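## Task

On the wooden shelf beside arm3, complete a stack of three items. From the bottom up, the order is the wooden block with one big hole, then the small red wooden block, then the short length of square timber. Each item must rest on one of its long faces and sit roughly centred over the item beneath it, and none of the three may overhang the shelf's edges. Every other object must finish sitting directly on the furniture it started on. The attempt fails if any object taken from a furniture top ends up resting on the floor without a gripper holding it. It also fails if any object goes inside or beneath a piece of furniture, even while a gripper holds it. The stack counts only if it stays in place without a robot supporting it. At the end, open the grippers and move the arms away.

## Robot and tools

Robots: three identical i2rt Big YAM arms named arm1, arm2 and arm3. Each has six joints, a two-finger gripper and a wrist camera. With joints 1 and 6 at 0 and the hand level and pointing forward, the wrist camera sits above the hand and looks toward the fingertips. The hand reaches roughly 1.0 m from the joint-1 axis. The joints move at different speeds, so the path between two postures can bulge outward. Loose objects may occasionally be nudged by an outside disturbance.

Frames: one shared scene frame is used, with its origin on the floor and +z up. The hand point is midway between the fingertips. The hand's z axis runs along the fingers, and the fingers open and close along its y axis. The robots' foot poses are not printed.

Joints. Every value is an absolute target in radians, except the gripper, which is in metres. The number after ± is the tolerance for counting a joint as done.
- joint1_rad: -2.879 to 2.879, ±0.045. Turns the whole arm about its foot. Positive is counter-clockwise seen from above, and 0 faces the way the foot faces.
- joint2_rad: 0 to 3.141, ±0.14. Shoulder. At 0 the upper arm lies back, roughly level. Increasing values raise it and then bring it forward.
- joint3_rad: 0 to 3.019, ±0.09. Elbow. 0 is fully folded, and larger values open it.
- joint4_rad: -1.692 to 1.57, ±0.055. Hand pitch. Positive tilts the fingers up.
- joint5_rad: -1.57 to 1.57, ±0.03. Sideways hand swing. Positive goes toward the arm's right.
- joint6_rad: -2.094 to 2.094, ±0.035. Hand roll. Positive is clockwise when viewed from behind the hand.
- gripper_m: 0 to 0.093, ±0.003. The fingertip gap in metres. Each finger pad can grip with roughly 50 to 62 N, and some grippers manage less.

Tool execute_actions: arguments are "actions" and an optional "cameras". "actions" is a list holding exactly one action, or it can be empty to just fetch state and images. An action is an object keyed by robot name ("arm1", "arm2", "arm3"). Each robot gets its own object, {"joints": {...}}, and the joint names above are the keys. Any subset of joints may be given, and all values are absolute targets, not offsets. Example: {"arm1": {"joints": {"gripper_m": 0.05}}, "arm2": {"joints": {"joint1_rad": 0.3}}}. All motions in the action start together and may finish at different moments. A joint or robot you leave out may still be pushing toward an earlier target. An unknown key or an out-of-range value makes the whole call rejected, and nothing moves. "cameras" lists any of arm1_cam_wrist, arm2_cam_wrist, arm3_cam_wrist, room_a, room_b or "all". If it is omitted, null or ["all"], every camera is returned, and [] returns none. The "pictures" line gives the order of the returned images.

Tool wait: "seconds" from 0 to 10. It sends no new command and returns the same state and images as an empty action.

Tool zoom_image: "camera" plus "region" [x0, y0, x1, y1] in pixels of that camera's latest full image. (0,0) is the top-left, and the region can be no larger than 504 by 504. Images are 896x504.

Tool finished_scene: "scene" is the number of the current scene. Calling it ends the scene for good and reports whether the goal was met. The goal must still hold at that point. Replying without any tool call also ends everything.

Result lines: joint_positions gives the measured joint values. joint_status tells how each commanded joint of the last accepted action ended:
- "off_target": the joint stopped short and may still be pushing.
- "contact_stop" or "time_out": the joint drops its target and holds where it stopped. A timed-out joint may keep a target no more than 0.375, 0.375, 0.113, 0.225, 0.075 and 0.3 rad (joints 1 to 6) from where it stands and keep pushing. To relieve this, command the joint to its reported position.
- "joint command not followed" (with a "cause:" line) and "not_followed": a self- and inter-arm clearance check blocked the arm targets. The gripper part of the action still runs, and the blocked targets may be retried on later actions.
- on_its_own: lists what the robots are doing without being commanded in this call. Here "held at" is the target a joint holds, which is not necessarily its position.
- A joint carrying a load may sag. A tiny change of target may not produce any movement.

Cautions: the arms do not stop when they touch something and can push hard. Avoid pressing into furniture, objects or other arms. A hard squeeze between two robots ends the run, and even a heavy hit can. Nothing reports robot-to-robot contact, and the clearance check can act too late and ignores fingers, gripper housings and wrist cameras. Sustained pushing or holding heats the motors, and this continues while you think. A MOTOR HOT line appears from 85 °C. At 100 °C that arm goes limp and drops, an OVER-TEMPERATURE FAULT is reported, and unfinished keys show "limit_stop_at_motor_heat". Resend their targets afterwards. Avoid drops, slips, slams and hard shoves. A reported stop cancels the later motion calls in the same reply. The robots keep holding the last command while you think.

Cameras: calibration gives K, D (pinhole+radial) and T_world_to_cam per camera, in metres. The fixed cameras may be off by up to about 2.3 degrees and 9 mm, and wrist-camera poses inherit joint-reading errors.

Each tool is called after "Emit:" by a JSON object that holds its "api" and its "payload".

## Session

I'll start by looking at the scene.

Emit:
{"api": "execute_actions", "payload": {"actions": []}}

Scene clock: 0.00 s.
arm1.joint_positions: joint1_rad=-0.477 joint2_rad=+0.359 joint3_rad=+1.393 joint4_rad=-1.486 joint5_rad=+0.005 joint6_rad=-0.634 gripper_m=+0.095
arm1.joint_status: not commanded
arm1.hand: x=+0.1260 y=+1.0239 z=+1.3840 quat_wxyz=(-0.364, +0.842, -0.094, -0.388) (m; scene frame)
arm2.joint_positions: joint1_rad=-0.319 joint2_rad=+0.477 joint3_rad=+1.486 joint4_rad=-1.398 joint5_rad=-0.241 joint6_rad=-0.253 gripper_m=+0.094
arm2.joint_status: not commanded
arm2.hand: x=-0.2747 y=+0.1689 z=+1.4609 quat_wxyz=(-0.175, +0.816, -0.140, -0.534) (m; scene frame)
arm3.joint_positions: joint1_rad=+0.409 joint2_rad=+0.625 joint3_rad=+1.685 joint4_rad=-1.562 joint5_rad=-0.099 joint6_rad=-0.083 gripper_m=+0.094
arm3.joint_status: not commanded
arm3.hand: x=+0.0684 y=-0.9463 z=+1.4102 quat_wxyz=(-0.488, +0.286, -0.810, -0.154) (m; scene frame)
pictures: arm1_cam_wrist, arm2_cam_wrist, arm3_cam_wrist, room_a, room_b
Images, in order (width x height): arm1_cam_wrist 896x504, arm2_cam_wrist 896x504, arm3_cam_wrist 896x504, room_a 896x504, room_b 896x504.

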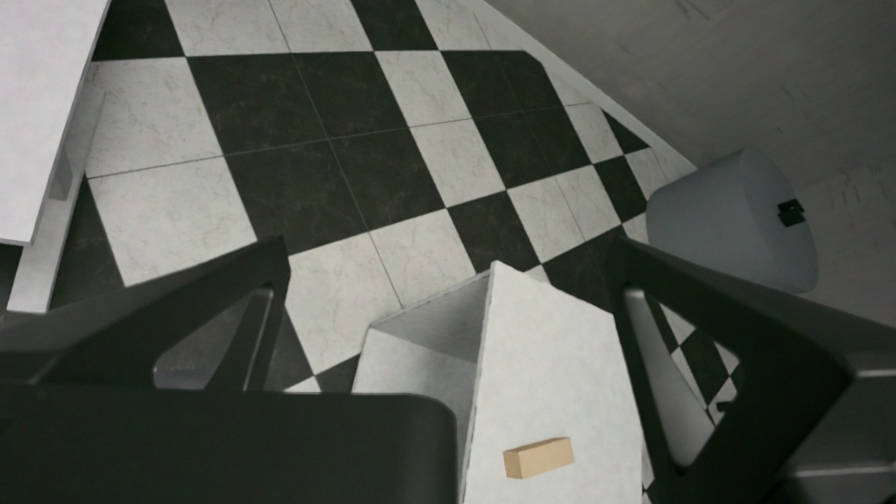

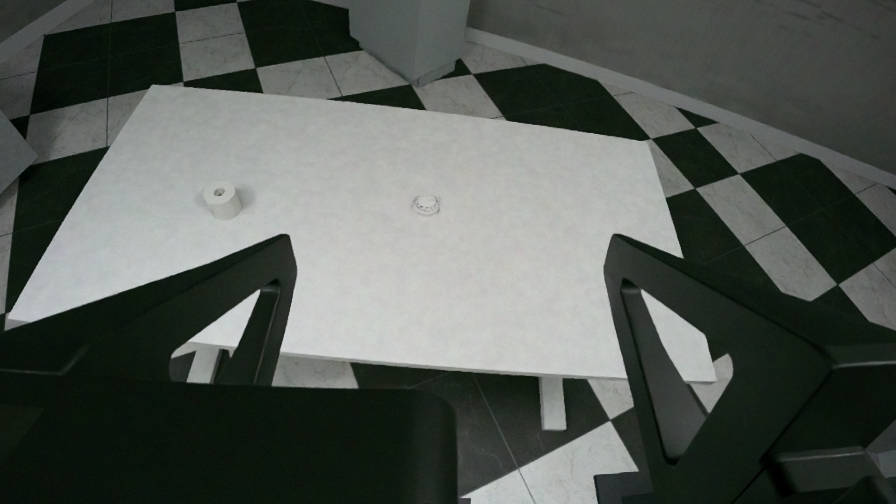

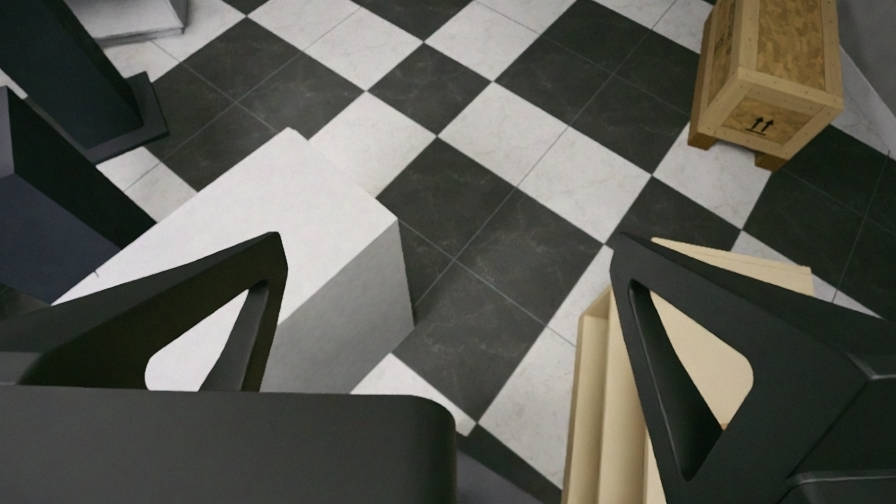

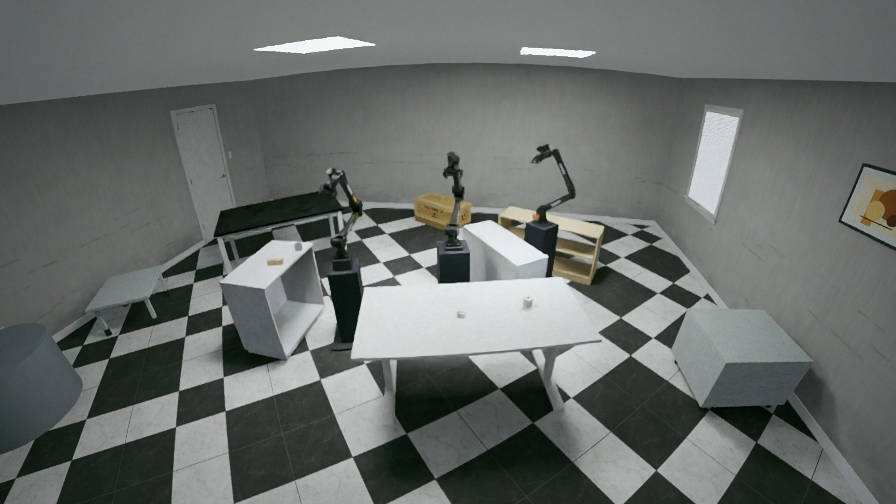

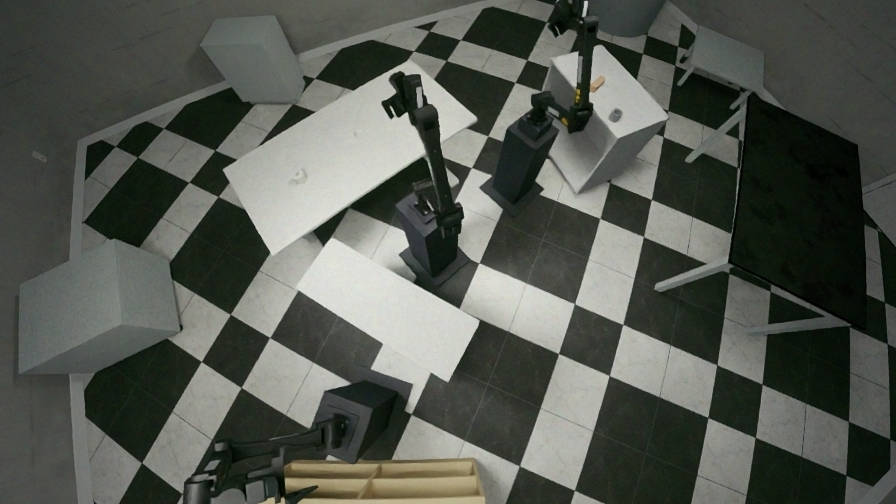

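Emit:
{"api": "zoom_image", "payload": {"camera": "room_a", "region": [200, 130, 650, 380]}}

Emit:
{"api": "zoom_image", "payload": {"camera": "room_b", "region": [150, 300, 600, 504]}}

Emit:
{"api": "zoom_image", "payload": {"camera": "room_b", "region": [200, 0, 700, 300]}}

Region (200, 130, 650, 380) of room_a's 896x504 image, scaled by 1.120, with more detail than that image has.

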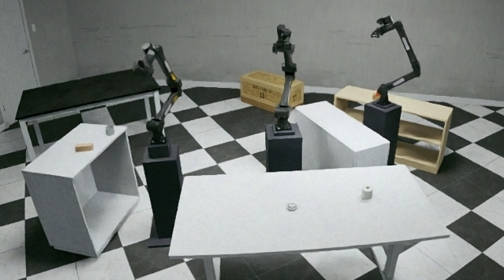

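Region (150, 300, 600, 504) of room_b's 896x504 image, scaled by 1.120, with more detail than that image has; it fills the top 228 rows of this view, and the rest is white.

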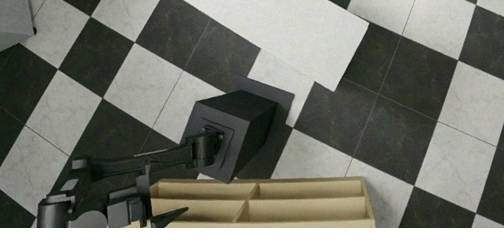

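Region (200, 0, 700, 300) of room_b's 896x504 image, scaled by 1.008, with more detail than that image has; it fills the top 302 rows of this view, and the rest is white.

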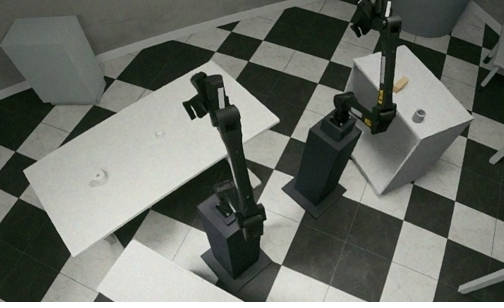

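Emit:
{"api": "zoom_image", "payload": {"camera": "room_a", "region": [480, 180, 620, 290]}}

Emit:
{"api": "zoom_image", "payload": {"camera": "room_a", "region": [210, 180, 350, 290]}}

Emit:
{"api": "zoom_image", "payload": {"camera": "arm1_cam_wrist", "region": [450, 380, 650, 504]}}

Region (480, 180, 620, 290) of room_a's 896x504 image, scaled by 3.600, with more detail than that image has; it fills the top 396 rows of this view, and the rest is white.

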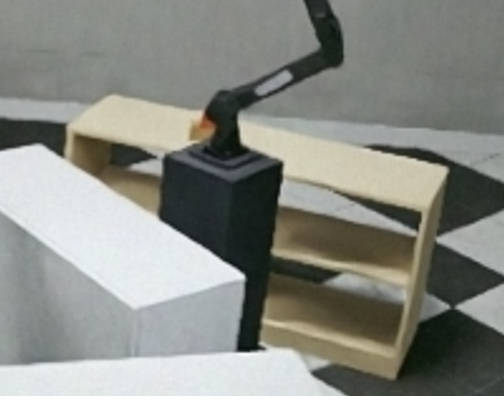

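Region (210, 180, 350, 290) of room_a's 896x504 image, scaled by 3.600, with more detail than that image has; it fills the top 396 rows of this view, and the rest is white.

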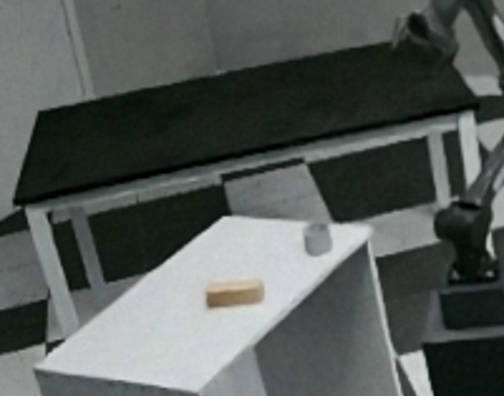

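Region (450, 380, 650, 504) of arm1_cam_wrist's 896x504 image, scaled by 2.520, with more detail than that image has; it fills the top 312 rows of this view, and the rest is white.

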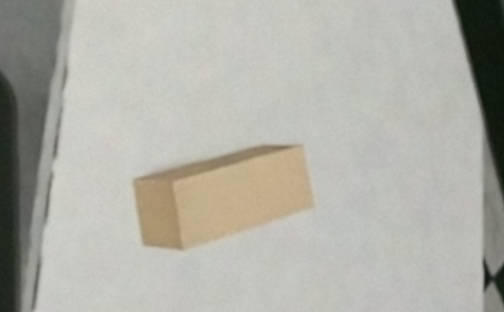

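Emit:
{"api": "zoom_image", "payload": {"camera": "arm3_cam_wrist", "region": [520, 200, 896, 504]}}

Emit:
{"api": "zoom_image", "payload": {"camera": "room_b", "region": [170, 400, 500, 504]}}

Region (520, 200, 896, 504) of arm3_cam_wrist's 896x504 image, scaled by 1.340, with more detail than that image has; it fills the top 407 rows of this view, and the rest is white.

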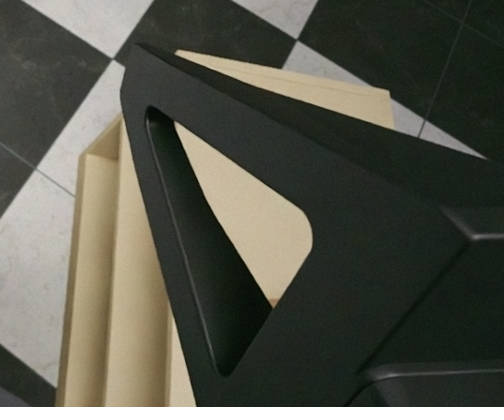

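Region (170, 400, 500, 504) of room_b's 896x504 image, scaled by 1.527, with more detail than that image has; it fills the top 159 rows of this view, and the rest is white.

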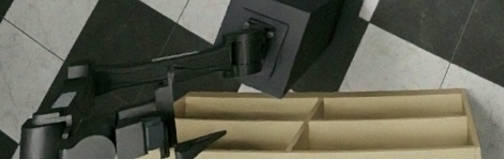

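Emit:
{"api": "execute_actions", "payload": {"actions": [{"arm1":{"joints":{"joint1_rad":-1.76}},"arm2":{"joints":{"joint1_rad":-0.82}},"arm3":{"joints":{"joint1_rad":-1.05}}}], "cameras": ["arm1_cam_wrist","arm3_cam_wrist","room_a"]}}

Scene clock: 121.73 s.
arm1.joint_positions: joint1_rad=-1.753 joint2_rad=+0.359 joint3_rad=+1.393 joint4_rad=-1.486 joint5_rad=+0.005 joint6_rad=-0.634 gripper_m=+0.095
arm1.joint_status: all done
arm1.hand: x=+0.2541 y=+1.0321 z=+1.3844 quat_wxyz=(-0.524, +0.618, -0.577, -0.098) (m; scene frame)
arm2.joint_positions: joint1_rad=-0.812 joint2_rad=+0.477 joint3_rad=+1.486 joint4_rad=-1.398 joint5_rad=-0.241 joint6_rad=-0.253 gripper_m=+0.094
arm2.joint_status: all done
arm2.hand: x=-0.2269 y=+0.2234 z=+1.4603 quat_wxyz=(-0.299, +0.758, -0.335, -0.473) (m; scene frame)
arm3.joint_positions: joint1_rad=-1.041 joint2_rad=+0.625 joint3_rad=+1.685 joint4_rad=-1.562 joint5_rad=-0.099 joint6_rad=-0.083 gripper_m=+0.094
arm3.joint_status: all done
arm3.hand: x=+0.0510 y=-1.1535 z=+1.4104 quat_wxyz=(-0.470, -0.324, -0.795, +0.206) (m; scene frame)
pictures: arm1_cam_wrist, arm3_cam_wrist, room_a
camera_calibration (this result's frames):
arm1_cam_wrist: T_world_to_cam=[[0.810068, -0.201453, 0.550642, -0.762689], [-0.00376633, -0.940892, -0.338686, 1.45278], [0.586324, 0.272285, -0.762945, 0.745831], [0, 0, 0, 1]] pos_world=[0.186002, 1.01019, 1.48103]
arm3_cam_wrist: T_world_to_cam=[[-0.69837, -0.715281, 0.0255318, -0.827514], [-0.65526, 0.624603, -0.424859, 1.3556], [0.287946, -0.313439, -0.904899, 1.0287], [0, 0, 0, 1]] pos_world=[0.0141512, -1.11618, 1.52793]
Images, in order (width x height): arm1_cam_wrist 896x504, arm3_cam_wrist 896x504, room_a 896x504.

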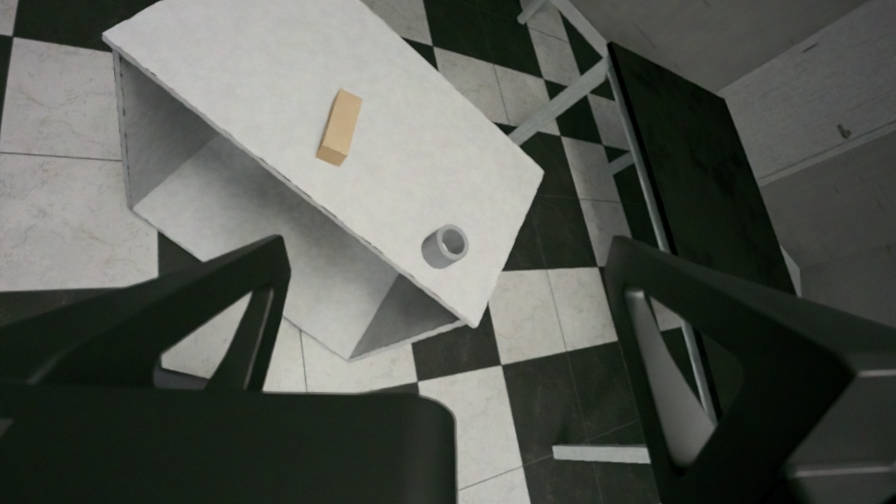

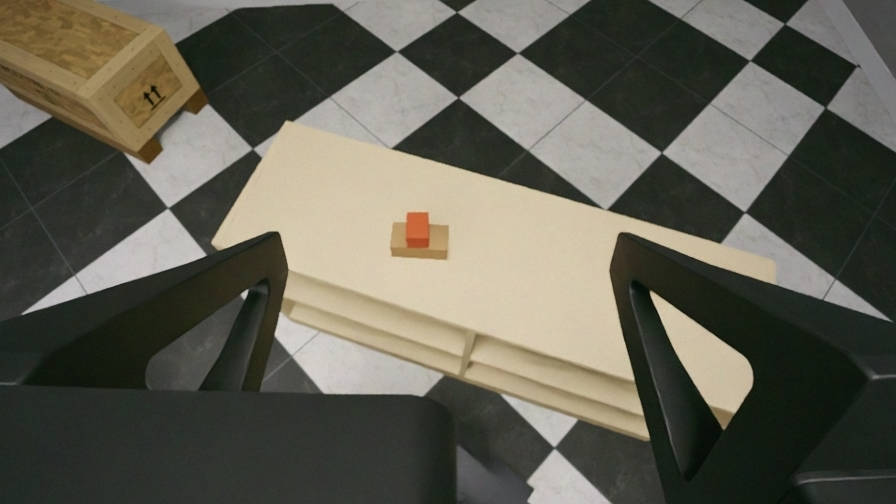

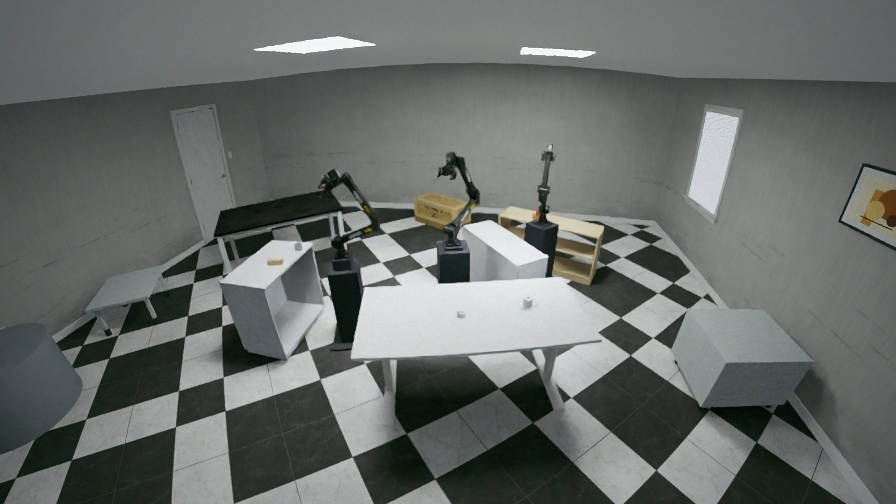

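Emit:
{"api": "zoom_image", "payload": {"camera": "arm3_cam_wrist", "region": [350, 180, 490, 290]}}

Emit:
{"api": "zoom_image", "payload": {"camera": "arm1_cam_wrist", "region": [270, 60, 500, 290]}}

Region (350, 180, 490, 290) of arm3_cam_wrist's 896x504 image, scaled by 3.600, with more detail than that image has; it fills the top 396 rows of this view, and the rest is white.

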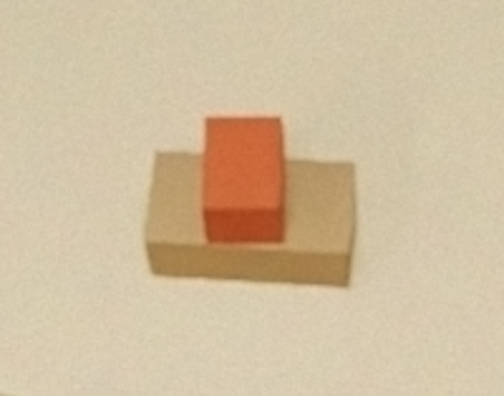

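Region (270, 60, 500, 290) of arm1_cam_wrist's 896x504 image, scaled by 2.191, with more detail than that image has.

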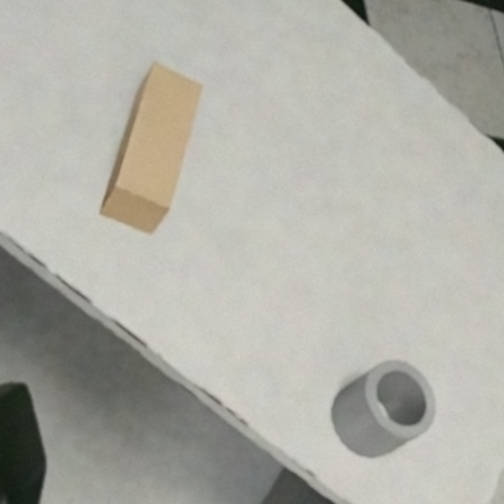

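Emit:
{"api": "execute_actions", "payload": {"actions": [{"arm1":{"joints":{"joint4_rad":-1.0}},"arm2":{"joints":{"joint3_rad":1.9}},"arm3":{"joints":{"joint2_rad":1.3}}}], "cameras": ["arm3_cam_wrist"]}}

Scene clock: 168.13 s.
arm1.joint_positions: joint1_rad=-1.753 joint2_rad=+0.359 joint3_rad=+1.393 joint4_rad=-1.031 joint5_rad=+0.005 joint6_rad=-0.634 gripper_m=+0.095
arm1.joint_status: all done
arm1.hand: x=+0.2670 y=+1.0524 z=+1.4927 quat_wxyz=(-0.698, +0.514, -0.481, -0.131) (m; scene frame)
arm2.joint_positions: joint1_rad=-0.812 joint2_rad=+0.466 joint3_rad=+1.897 joint4_rad=-1.398 joint5_rad=-0.241 joint6_rad=-0.253 gripper_m=+0.094
arm2.joint_status: all done
arm2.hand: x=-0.1830 y=+0.0972 z=+1.6121 quat_wxyz=(-0.421, +0.650, -0.255, -0.580) (m; scene frame)
arm3.joint_positions: joint1_rad=-1.041 joint2_rad=+1.301 joint3_rad=+1.677 joint4_rad=-1.562 joint5_rad=-0.099 joint6_rad=-0.083 gripper_m=+0.094
arm3.joint_status: all done
arm3.hand: x=+0.2215 y=-1.3738 z=+1.2159 quat_wxyz=(-0.194, -0.387, -0.900, +0.048) (m; scene frame)
pictures: arm3_cam_wrist
camera_calibration (this result's frames):
arm3_cam_wrist: T_world_to_cam=[[-0.706368, -0.7044, -0.069748, -0.728503], [-0.697721, 0.676271, 0.236313, 0.798754], [-0.11929, 0.215588, -0.969171, 1.62964], [0, 0, 0, 1]] pos_world=[0.237115, -1.40466, 1.33983]
Images, in order (width x height): arm3_cam_wrist 896x504.

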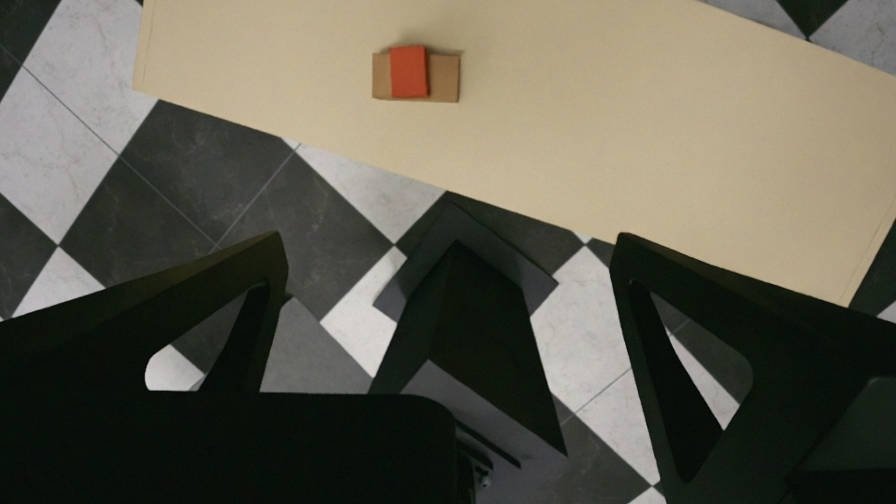

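Emit:
{"api": "zoom_image", "payload": {"camera": "arm3_cam_wrist", "region": [340, 20, 500, 130]}}

Region (340, 20, 500, 130) of arm3_cam_wrist's 896x504 image, scaled by 3.150, with more detail than that image has; it fills the top 346 rows of this view, and the rest is white.

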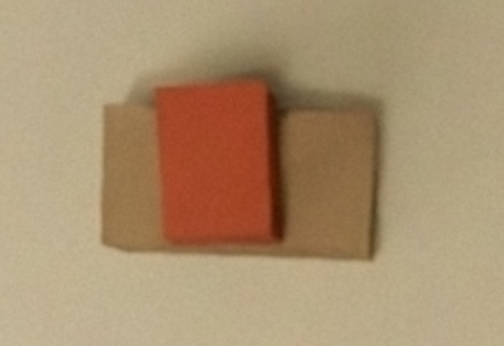

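Emit:
{"api": "execute_actions", "payload": {"actions": [{"arm1":{"joints":{"joint1_rad":-1.69,"joint2_rad":1.86,"joint3_rad":1.736,"joint4_rad":-1.446,"joint5_rad":0.0,"joint6_rad":-0.13}},"arm2":{"joints":{"joint2_rad":1.5,"joint3_rad":1.6,"joint4_rad":-1.05,"joint5_rad":0.0,"joint6_rad":0.0}},"arm3":{"joints":{"joint1_rad":-0.832,"joint2_rad":1.8775,"joint3_rad":1.5143,"joint4_rad":-1.2076,"joint5_rad":0.0,"joint6_rad":0.0}}}], "cameras": ["arm1_cam_wrist","arm2_cam_wrist","arm3_cam_wrist"]}}

Scene clock: 290.13 s.
arm1.joint_positions: joint1_rad=-1.697 joint2_rad=+1.861 joint3_rad=+1.712 joint4_rad=-1.429 joint5_rad=+0.004 joint6_rad=-0.146 gripper_m=+0.095
arm1.joint_status: all done
arm1.hand: x=+0.4742 y=+1.4433 z=+1.0110 quat_wxyz=(-0.001, +0.569, -0.822, +0.001) (m; scene frame)
arm2.joint_positions: joint1_rad=-0.812 joint2_rad=+1.515 joint3_rad=+1.583 joint4_rad=-1.059 joint5_rad=-0.002 joint6_rad=-0.013 gripper_m=+0.094
arm2.joint_status: all done
arm2.hand: x=-0.3316 y=+0.6520 z=+1.1925 quat_wxyz=(-0.163, +0.784, -0.554, -0.231) (m; scene frame)
arm3.joint_positions: joint1_rad=-0.821 joint2_rad=+1.893 joint3_rad=+1.484 joint4_rad=-1.220 joint5_rad=-0.003 joint6_rad=-0.012 gripper_m=+0.094
arm3.joint_status: all done
arm3.hand: x=+0.3624 y=-1.3878 z=+0.8607 quat_wxyz=(+0.024, -0.335, -0.942, -0.012) (m; scene frame)
pictures: arm1_cam_wrist, arm2_cam_wrist, arm3_cam_wrist
camera_calibration (this result's frames):
arm1_cam_wrist: T_world_to_cam=[[0.943564, -0.331189, 0.00140587, 0.0266663], [-0.27228, -0.773301, 0.572599, 0.678194], [-0.188551, -0.540666, -0.819834, 1.81825], [0, 0, 0, 1]] pos_world=[0.502331, 1.51635, 1.10229]
arm2_cam_wrist: T_world_to_cam=[[0.947716, 0.318887, -0.0121016, 0.12232], [0.319077, -0.946321, 0.0516314, 0.664232], [0.00501254, -0.0527932, -0.998593, 1.35281], [0, 0, 0, 1]] pos_world=[-0.334647, 0.66099, 1.31809]
arm3_cam_wrist: T_world_to_cam=[[-0.624109, -0.781139, -0.0175836, -0.84487], [-0.609121, 0.47233, 0.637084, 0.330419], [-0.489346, 0.408321, -0.770594, 1.53587], [0, 0, 0, 1]] pos_world=[0.425544, -1.44316, 0.958171]
Images, in order (width x height): arm1_cam_wrist 896x504, arm2_cam_wrist 896x504, arm3_cam_wrist 896x504.

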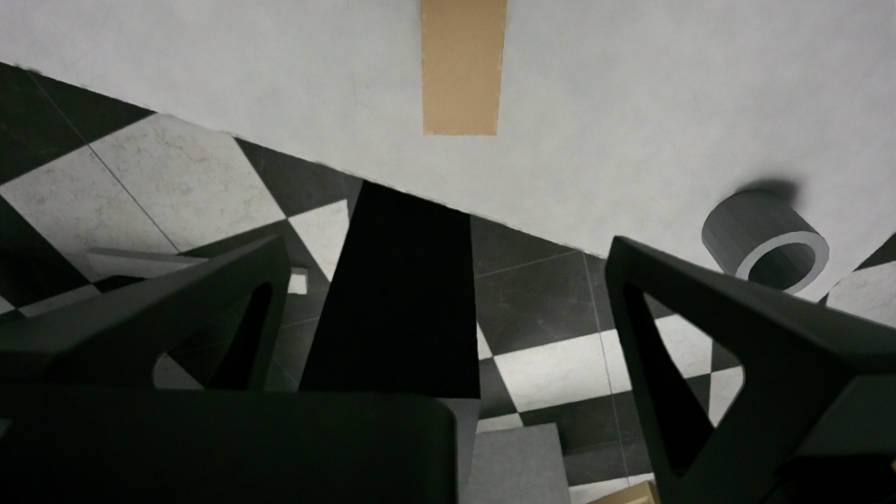

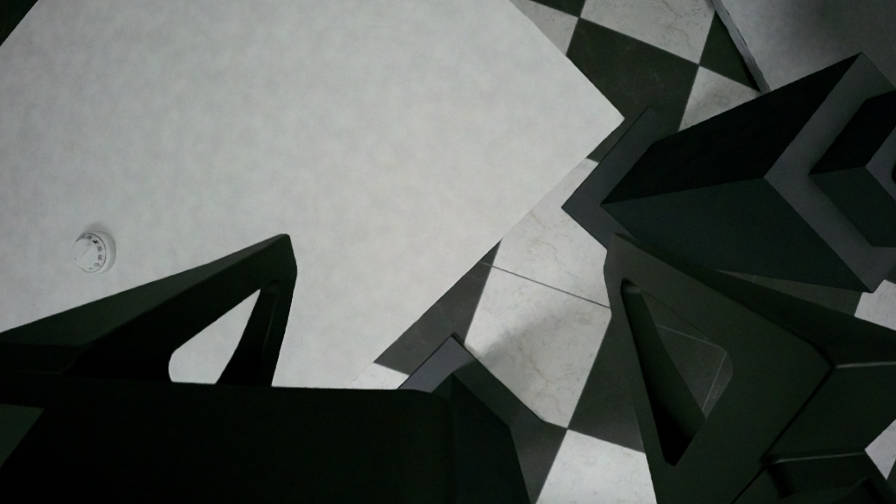

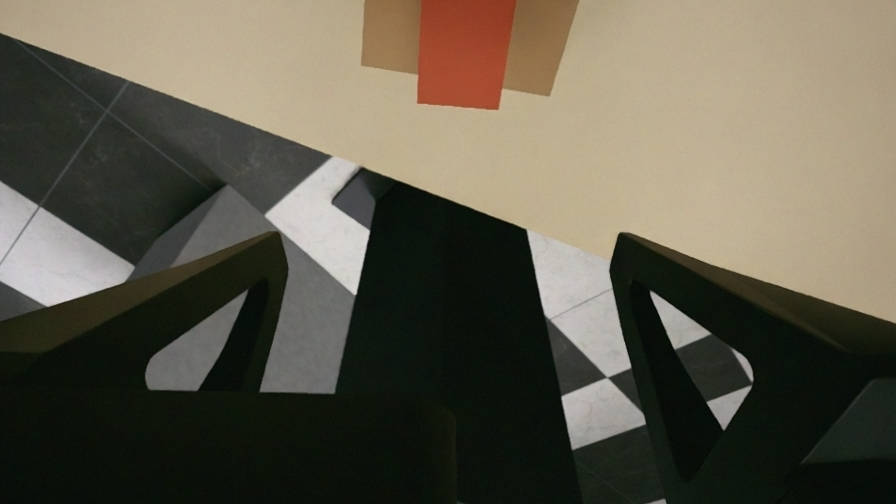

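Emit:
{"api": "zoom_image", "payload": {"camera": "arm2_cam_wrist", "region": [560, 70, 700, 180]}}

Emit:
{"api": "zoom_image", "payload": {"camera": "arm2_cam_wrist", "region": [40, 200, 160, 300]}}

Emit:
{"api": "zoom_image", "payload": {"camera": "arm3_cam_wrist", "region": [330, 0, 610, 140]}}

Region (560, 70, 700, 180) of arm2_cam_wrist's 896x504 image, scaled by 3.600, with more detail than that image has; it fills the top 396 rows of this view, and the rest is white.

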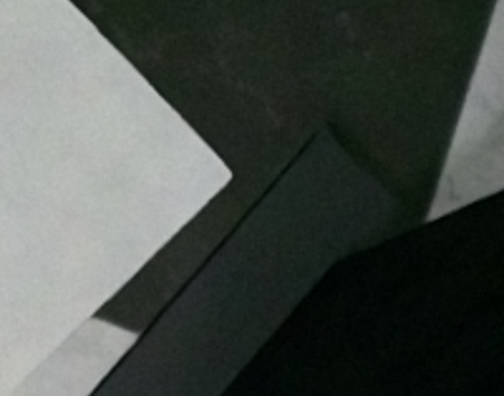

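Region (40, 200, 160, 300) of arm2_cam_wrist's 896x504 image, scaled by 4.200, with more detail than that image has.

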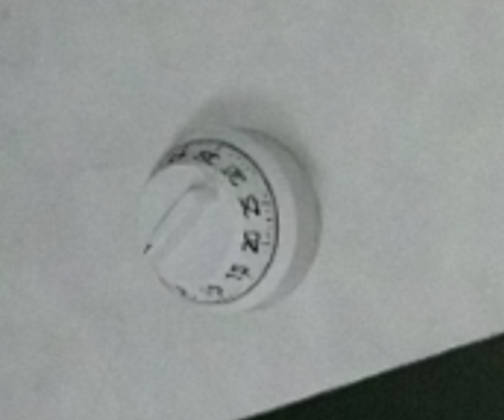

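Region (330, 0, 610, 140) of arm3_cam_wrist's 896x504 image, scaled by 1.800, with more detail than that image has.

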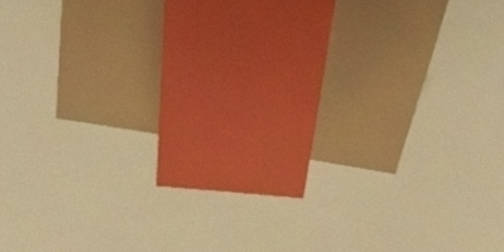

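Emit:
{"api": "execute_actions", "payload": {"actions": [{"arm1":{"joints":{"joint2_rad":2.05,"joint3_rad":1.927,"joint4_rad":-1.41}},"arm2":{"joints":{"joint1_rad":-0.3}},"arm3":{"joints":{"joint1_rad":0.0,"joint2_rad":1.5,"joint3_rad":1.62,"joint4_rad":-1.05}}}], "cameras": ["arm1_cam_wrist","arm2_cam_wrist"]}}

Scene clock: 411.57 s.
arm1.joint_positions: joint1_rad=-1.697 joint2_rad=+2.049 joint3_rad=+1.874 joint4_rad=-1.422 joint5_rad=+0.004 joint6_rad=-0.146 gripper_m=+0.095
arm1.joint_status: all done
arm1.hand: x=+0.5009 y=+1.4916 z=+0.9634 quat_wxyz=(+0.008, +0.569, -0.822, +0.006) (m; scene frame)
arm2.joint_positions: joint1_rad=-0.292 joint2_rad=+1.515 joint3_rad=+1.583 joint4_rad=-1.059 joint5_rad=-0.002 joint6_rad=-0.011 gripper_m=+0.094
arm2.joint_status: all done
arm2.hand: x=-0.5815 y=+0.4853 z=+1.1947 quat_wxyz=(-0.097, +0.898, -0.335, -0.267) (m; scene frame)
arm3.joint_positions: joint1_rad=-0.003 joint2_rad=+1.510 joint3_rad=+1.600 joint4_rad=-1.057 joint5_rad=-0.002 joint6_rad=-0.009 gripper_m=+0.094
arm3.joint_status: all done
arm3.hand: x=+0.5264 y=-0.9680 z=+1.1346 quat_wxyz=(-0.299, +0.064, -0.952, -0.017) (m; scene frame)
pictures: arm1_cam_wrist, arm2_cam_wrist
camera_calibration (this result's frames):
arm1_cam_wrist: T_world_to_cam=[[0.943567, -0.331178, -0.0017177, 0.0205398], [-0.267019, -0.763817, 0.58761, 0.718821], [-0.195915, -0.55399, -0.809143, 1.82363], [0, 0, 0, 1]] pos_world=[0.529836, 1.56612, 1.05323]
arm2_cam_wrist: T_world_to_cam=[[0.665565, 0.746168, -0.0159896, 0.045519], [0.745914, -0.664309, 0.0480243, 0.701733], [0.0252122, -0.0438902, -0.998718, 1.35496], [0, 0, 0, 1]] pos_world=[-0.58789, 0.491672, 1.32026]
Images, in order (width x height): arm1_cam_wrist 896x504, arm2_cam_wrist 896x504.

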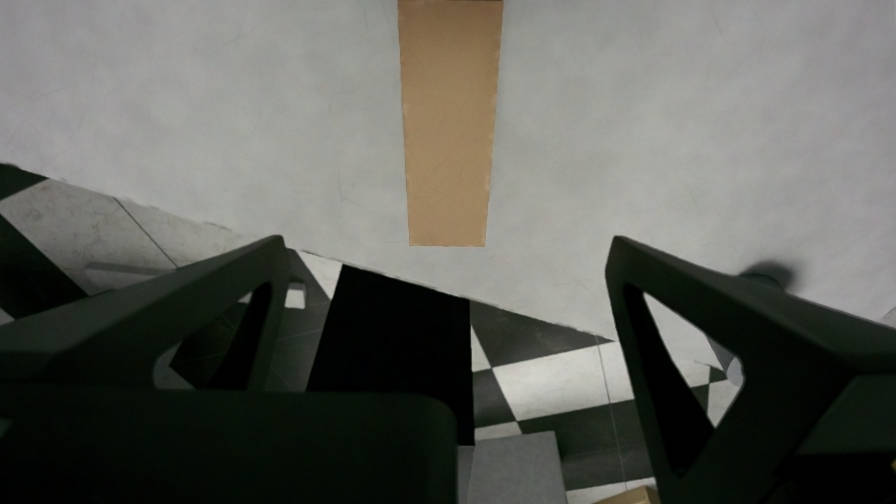

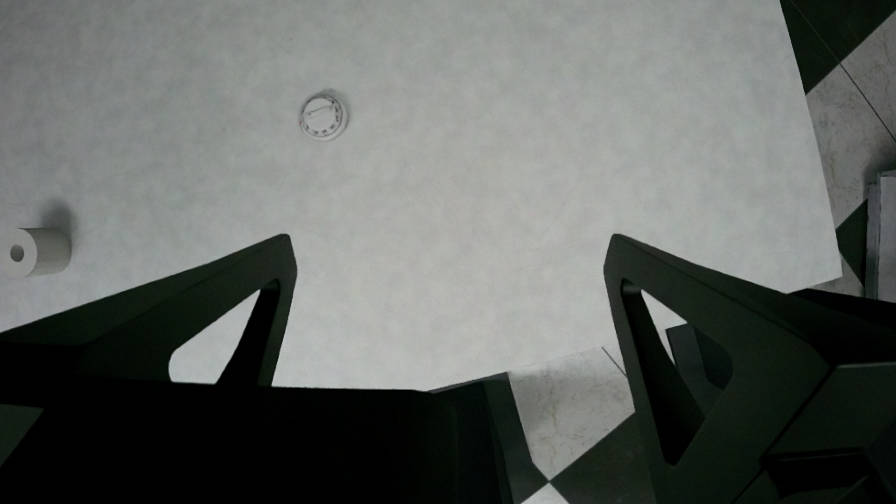

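Emit:
{"api": "zoom_image", "payload": {"camera": "arm1_cam_wrist", "region": [350, 0, 550, 270]}}

Emit:
{"api": "zoom_image", "payload": {"camera": "arm2_cam_wrist", "region": [270, 70, 380, 160]}}

Emit:
{"api": "zoom_image", "payload": {"camera": "arm2_cam_wrist", "region": [740, 200, 896, 320]}}

Region (350, 0, 550, 270) of arm1_cam_wrist's 896x504 image, scaled by 1.867, with more detail than that image has; it fills the left 373 columns of this view, and the rest is white.

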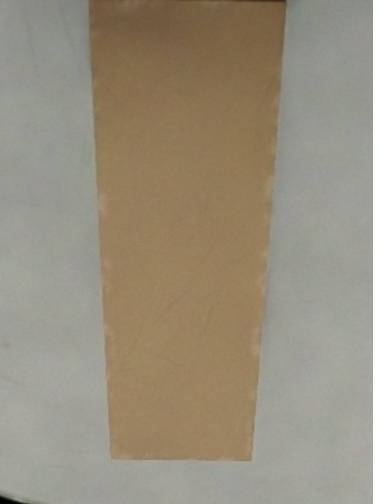

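Region (270, 70, 380, 160) of arm2_cam_wrist's 896x504 image, scaled by 4.582, with more detail than that image has; it fills the top 412 rows of this view, and the rest is white.

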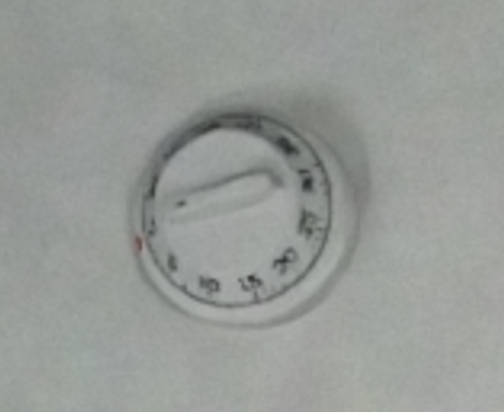

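Region (740, 200, 896, 320) of arm2_cam_wrist's 896x504 image, scaled by 3.231, with more detail than that image has; it fills the top 388 rows of this view, and the rest is white.

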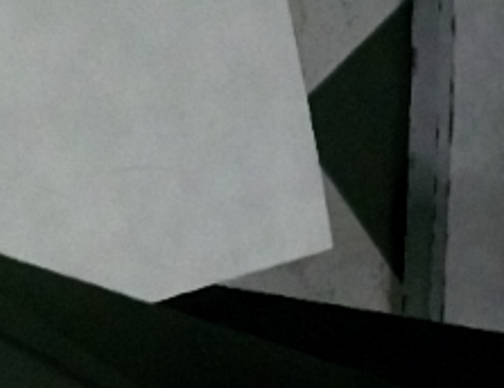

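Emit:
{"api": "execute_actions", "payload": {"actions": [{"arm1":{"joints":{"joint2_rad":2.105,"joint3_rad":1.72,"joint4_rad":-1.144}},"arm2":{"joints":{"joint1_rad":-0.73,"joint2_rad":0.8,"joint3_rad":1.3,"joint4_rad":-1.5}}}], "cameras": ["arm1_cam_wrist","room_a"]}}

Scene clock: 503.13 s.
arm1.joint_positions: joint1_rad=-1.697 joint2_rad=+2.104 joint3_rad=+1.713 joint4_rad=-1.162 joint5_rad=+0.004 joint6_rad=-0.146 gripper_m=+0.095
arm1.joint_status: all done
arm1.hand: x=+0.5032 y=+1.4959 z=+0.8708 quat_wxyz=(-0.012, +0.569, -0.822, -0.004) (m; scene frame)
arm2.joint_positions: joint1_rad=-0.727 joint2_rad=+0.802 joint3_rad=+1.302 joint4_rad=-1.495 joint5_rad=+0.002 joint6_rad=-0.010 gripper_m=+0.094
arm2.joint_status: all done
arm2.hand: x=-0.2534 y=+0.3532 z=+1.2893 quat_wxyz=(-0.153, +0.806, -0.522, -0.235) (m; scene frame)
arm3.joint_positions: joint1_rad=-0.003 joint2_rad=+1.510 joint3_rad=+1.600 joint4_rad=-1.057 joint5_rad=-0.002 joint6_rad=-0.009 gripper_m=+0.094
arm3.joint_status: not commanded
arm3.hand: x=+0.5264 y=-0.9680 z=+1.1346 quat_wxyz=(-0.299, +0.064, -0.952, -0.017) (m; scene frame)
pictures: arm1_cam_wrist, room_a
camera_calibration (this result's frames):
arm1_cam_wrist: T_world_to_cam=[[0.943516, -0.331281, 0.00554803, 0.0134946], [-0.279048, -0.7855, 0.552379, 0.846287], [-0.178635, -0.522726, -0.833575, 1.71729], [0, 0, 0, 1]] pos_world=[0.53019, 1.5669, 0.963945]
Images, in order (width x height): arm1_cam_wrist 896x504, room_a 896x504.

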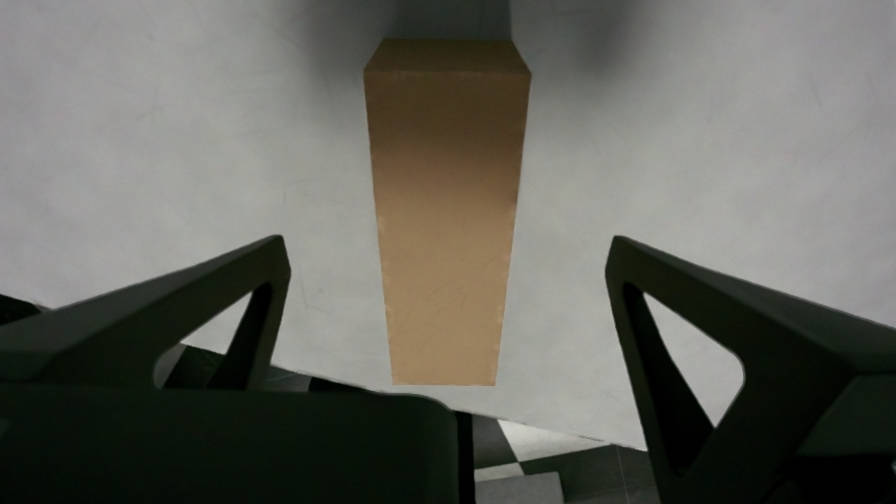

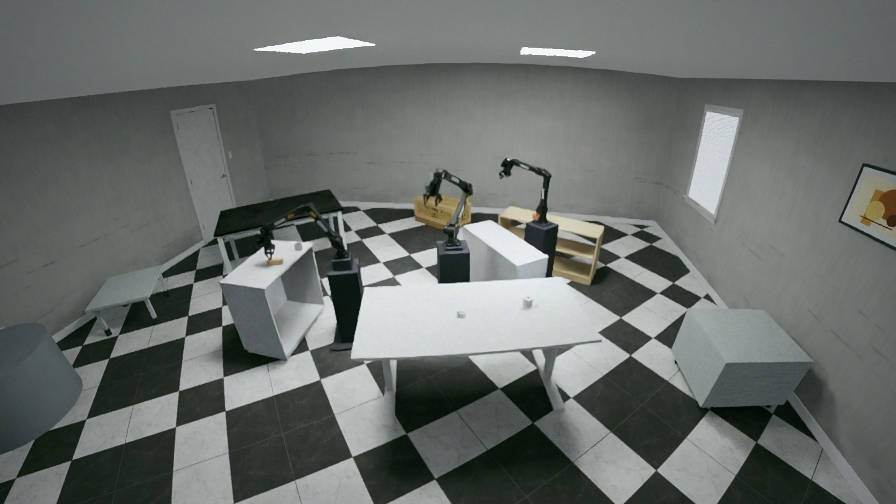

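Emit:
{"api": "execute_actions", "payload": {"actions": [{"arm1":{"joints":{"joint2_rad":2.128,"joint3_rad":1.612,"joint4_rad":-1.032}}}], "cameras": ["arm1_cam_wrist"]}}

Scene clock: 537.83 s.
arm1.joint_positions: joint1_rad=-1.697 joint2_rad=+2.113 joint3_rad=+1.609 joint4_rad=-1.051 joint5_rad=+0.004 joint6_rad=-0.146 gripper_m=+0.095
arm1.joint_status: all done
arm1.hand: x=+0.4951 y=+1.4813 z=+0.8291 quat_wxyz=(-0.011, +0.569, -0.822, -0.003) (m; scene frame)
arm2.joint_positions: joint1_rad=-0.727 joint2_rad=+0.802 joint3_rad=+1.302 joint4_rad=-1.495 joint5_rad=+0.002 joint6_rad=-0.010 gripper_m=+0.094
arm2.joint_status: not commanded
arm2.hand: x=-0.2534 y=+0.3532 z=+1.2893 quat_wxyz=(-0.153, +0.806, -0.522, -0.235) (m; scene frame)
arm3.joint_positions: joint1_rad=-0.003 joint2_rad=+1.510 joint3_rad=+1.600 joint4_rad=-1.057 joint5_rad=-0.002 joint6_rad=-0.009 gripper_m=+0.094
arm3.joint_status: not commanded
arm3.hand: x=+0.5264 y=-0.9680 z=+1.1346 quat_wxyz=(-0.299, +0.064, -0.952, -0.017) (m; scene frame)
pictures: arm1_cam_wrist
camera_calibration (this result's frames):
arm1_cam_wrist: T_world_to_cam=[[0.943524, -0.331265, 0.00503839, 0.0169328], [-0.278228, -0.784022, 0.554886, 0.850945], [-0.179864, -0.52495, -0.831911, 1.676], [0, 0, 0, 1]] pos_world=[0.522233, 1.55259, 0.922024]
Images, in order (width x height): arm1_cam_wrist 896x504.

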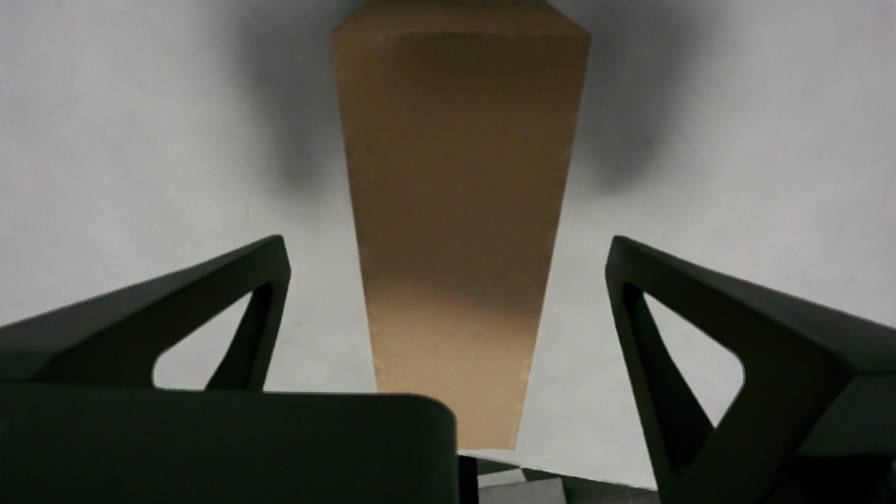

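Emit:
{"api": "execute_actions", "payload": {"actions": [{"arm1":{"joints":{"joint2_rad":2.14}}}], "cameras": []}}

Emit:
{"api": "execute_actions", "payload": {"actions": [{"arm1":{"joints":{"gripper_m":0.03}}}], "cameras": ["arm1_cam_wrist"]}}

Scene clock: 551.77 s.
arm1.joint_positions: joint1_rad=-1.697 joint2_rad=+2.113 joint3_rad=+1.609 joint4_rad=-1.051 joint5_rad=+0.004 joint6_rad=-0.146 gripper_m=+0.095
arm1.joint_status: all done
arm1.hand: x=+0.4951 y=+1.4813 z=+0.8291 quat_wxyz=(-0.011, +0.569, -0.822, -0.003) (m; scene frame)
arm2.joint_positions: joint1_rad=-0.727 joint2_rad=+0.802 joint3_rad=+1.302 joint4_rad=-1.495 joint5_rad=+0.002 joint6_rad=-0.010 gripper_m=+0.094
arm2.joint_status: not commanded
arm2.hand: x=-0.2534 y=+0.3532 z=+1.2893 quat_wxyz=(-0.153, +0.806, -0.522, -0.235) (m; scene frame)
arm3.joint_positions: joint1_rad=-0.003 joint2_rad=+1.510 joint3_rad=+1.600 joint4_rad=-1.057 joint5_rad=-0.002 joint6_rad=-0.009 gripper_m=+0.094
arm3.joint_status: not commanded
arm3.hand: x=+0.5264 y=-0.9680 z=+1.1346 quat_wxyz=(-0.299, +0.064, -0.952, -0.017) (m; scene frame)
pictures: none
No camera images: the call's "cameras" was empty. Leave "cameras" out to get every camera's image.

Scene clock: 552.40 s.
arm1.joint_positions: joint1_rad=-1.697 joint2_rad=+2.113 joint3_rad=+1.609 joint4_rad=-1.050 joint5_rad=+0.003 joint6_rad=-0.145 gripper_m=+0.046
arm1.joint_status: gripper_m off_target (ended at +0.046, target +0.030)
arm1.hand: x=+0.4951 y=+1.4815 z=+0.8291 quat_wxyz=(-0.011, +0.569, -0.822, -0.004) (m; scene frame)
arm2.joint_positions: joint1_rad=-0.727 joint2_rad=+0.802 joint3_rad=+1.302 joint4_rad=-1.495 joint5_rad=+0.002 joint6_rad=-0.010 gripper_m=+0.094
arm2.joint_status: not commanded
arm2.hand: x=-0.2534 y=+0.3532 z=+1.2893 quat_wxyz=(-0.153, +0.806, -0.522, -0.235) (m; scene frame)
arm3.joint_positions: joint1_rad=-0.003 joint2_rad=+1.510 joint3_rad=+1.600 joint4_rad=-1.057 joint5_rad=-0.002 joint6_rad=-0.009 gripper_m=+0.094
arm3.joint_status: not commanded
arm3.hand: x=+0.5264 y=-0.9680 z=+1.1346 quat_wxyz=(-0.299, +0.064, -0.952, -0.017) (m; scene frame)
pictures: arm1_cam_wrist
camera_calibration (this result's frames):
arm1_cam_wrist: T_world_to_cam=[[0.943278, -0.331974, 0.00439709, 0.0187348], [-0.278641, -0.784395, 0.554152, 0.85248], [-0.180515, -0.523944, -0.832404, 1.67536], [0, 0, 0, 1]] pos_world=[0.522292, 1.5527, 0.922094]
Images, in order (width x height): arm1_cam_wrist 896x504.

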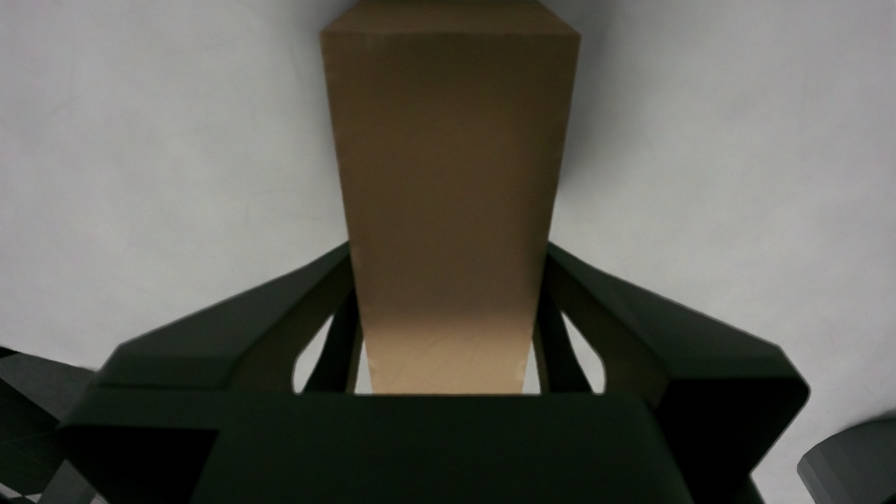

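Emit:
{"api": "execute_actions", "payload": {"actions": [{"arm1":{"joints":{"joint2_rad":1.95}}}], "cameras": ["arm1_cam_wrist"]}}

Scene clock: 576.67 s.
arm1.joint_positions: joint1_rad=-1.697 joint2_rad=+1.952 joint3_rad=+1.599 joint4_rad=-1.050 joint5_rad=+0.003 joint6_rad=-0.145 gripper_m=+0.046
arm1.joint_status: all done
arm1.hand: x=+0.5004 y=+1.4910 z=+0.9222 quat_wxyz=(-0.079, +0.567, -0.819, -0.038) (m; scene frame)
arm2.joint_positions: joint1_rad=-0.727 joint2_rad=+0.802 joint3_rad=+1.302 joint4_rad=-1.495 joint5_rad=+0.002 joint6_rad=-0.010 gripper_m=+0.094
arm2.joint_status: not commanded
arm2.hand: x=-0.2534 y=+0.3532 z=+1.2893 quat_wxyz=(-0.153, +0.806, -0.522, -0.235) (m; scene frame)
arm3.joint_positions: joint1_rad=-0.003 joint2_rad=+1.510 joint3_rad=+1.600 joint4_rad=-1.057 joint5_rad=-0.002 joint6_rad=-0.009 gripper_m=+0.094
arm3.joint_status: not commanded
arm3.hand: x=+0.5264 y=-0.9680 z=+1.1346 quat_wxyz=(-0.299, +0.064, -0.952, -0.017) (m; scene frame)
pictures: arm1_cam_wrist
camera_calibration (this result's frames):
arm1_cam_wrist: T_world_to_cam=[[0.941993, -0.334335, 0.0294853, -0.0025189], [-0.31474, -0.849428, 0.423569, 1.0452], [-0.116569, -0.408279, -0.905384, 1.62168], [0, 0, 0, 1]] pos_world=[0.520375, 1.54908, 1.0256]
Images, in order (width x height): arm1_cam_wrist 896x504.

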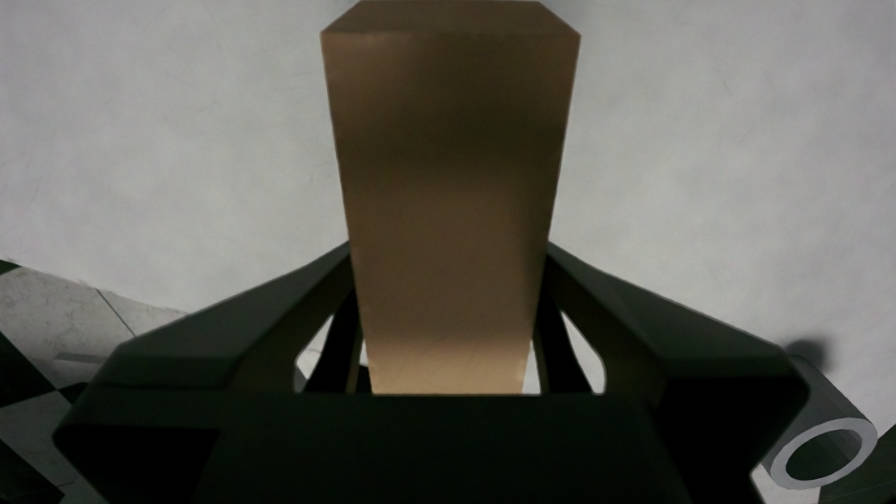

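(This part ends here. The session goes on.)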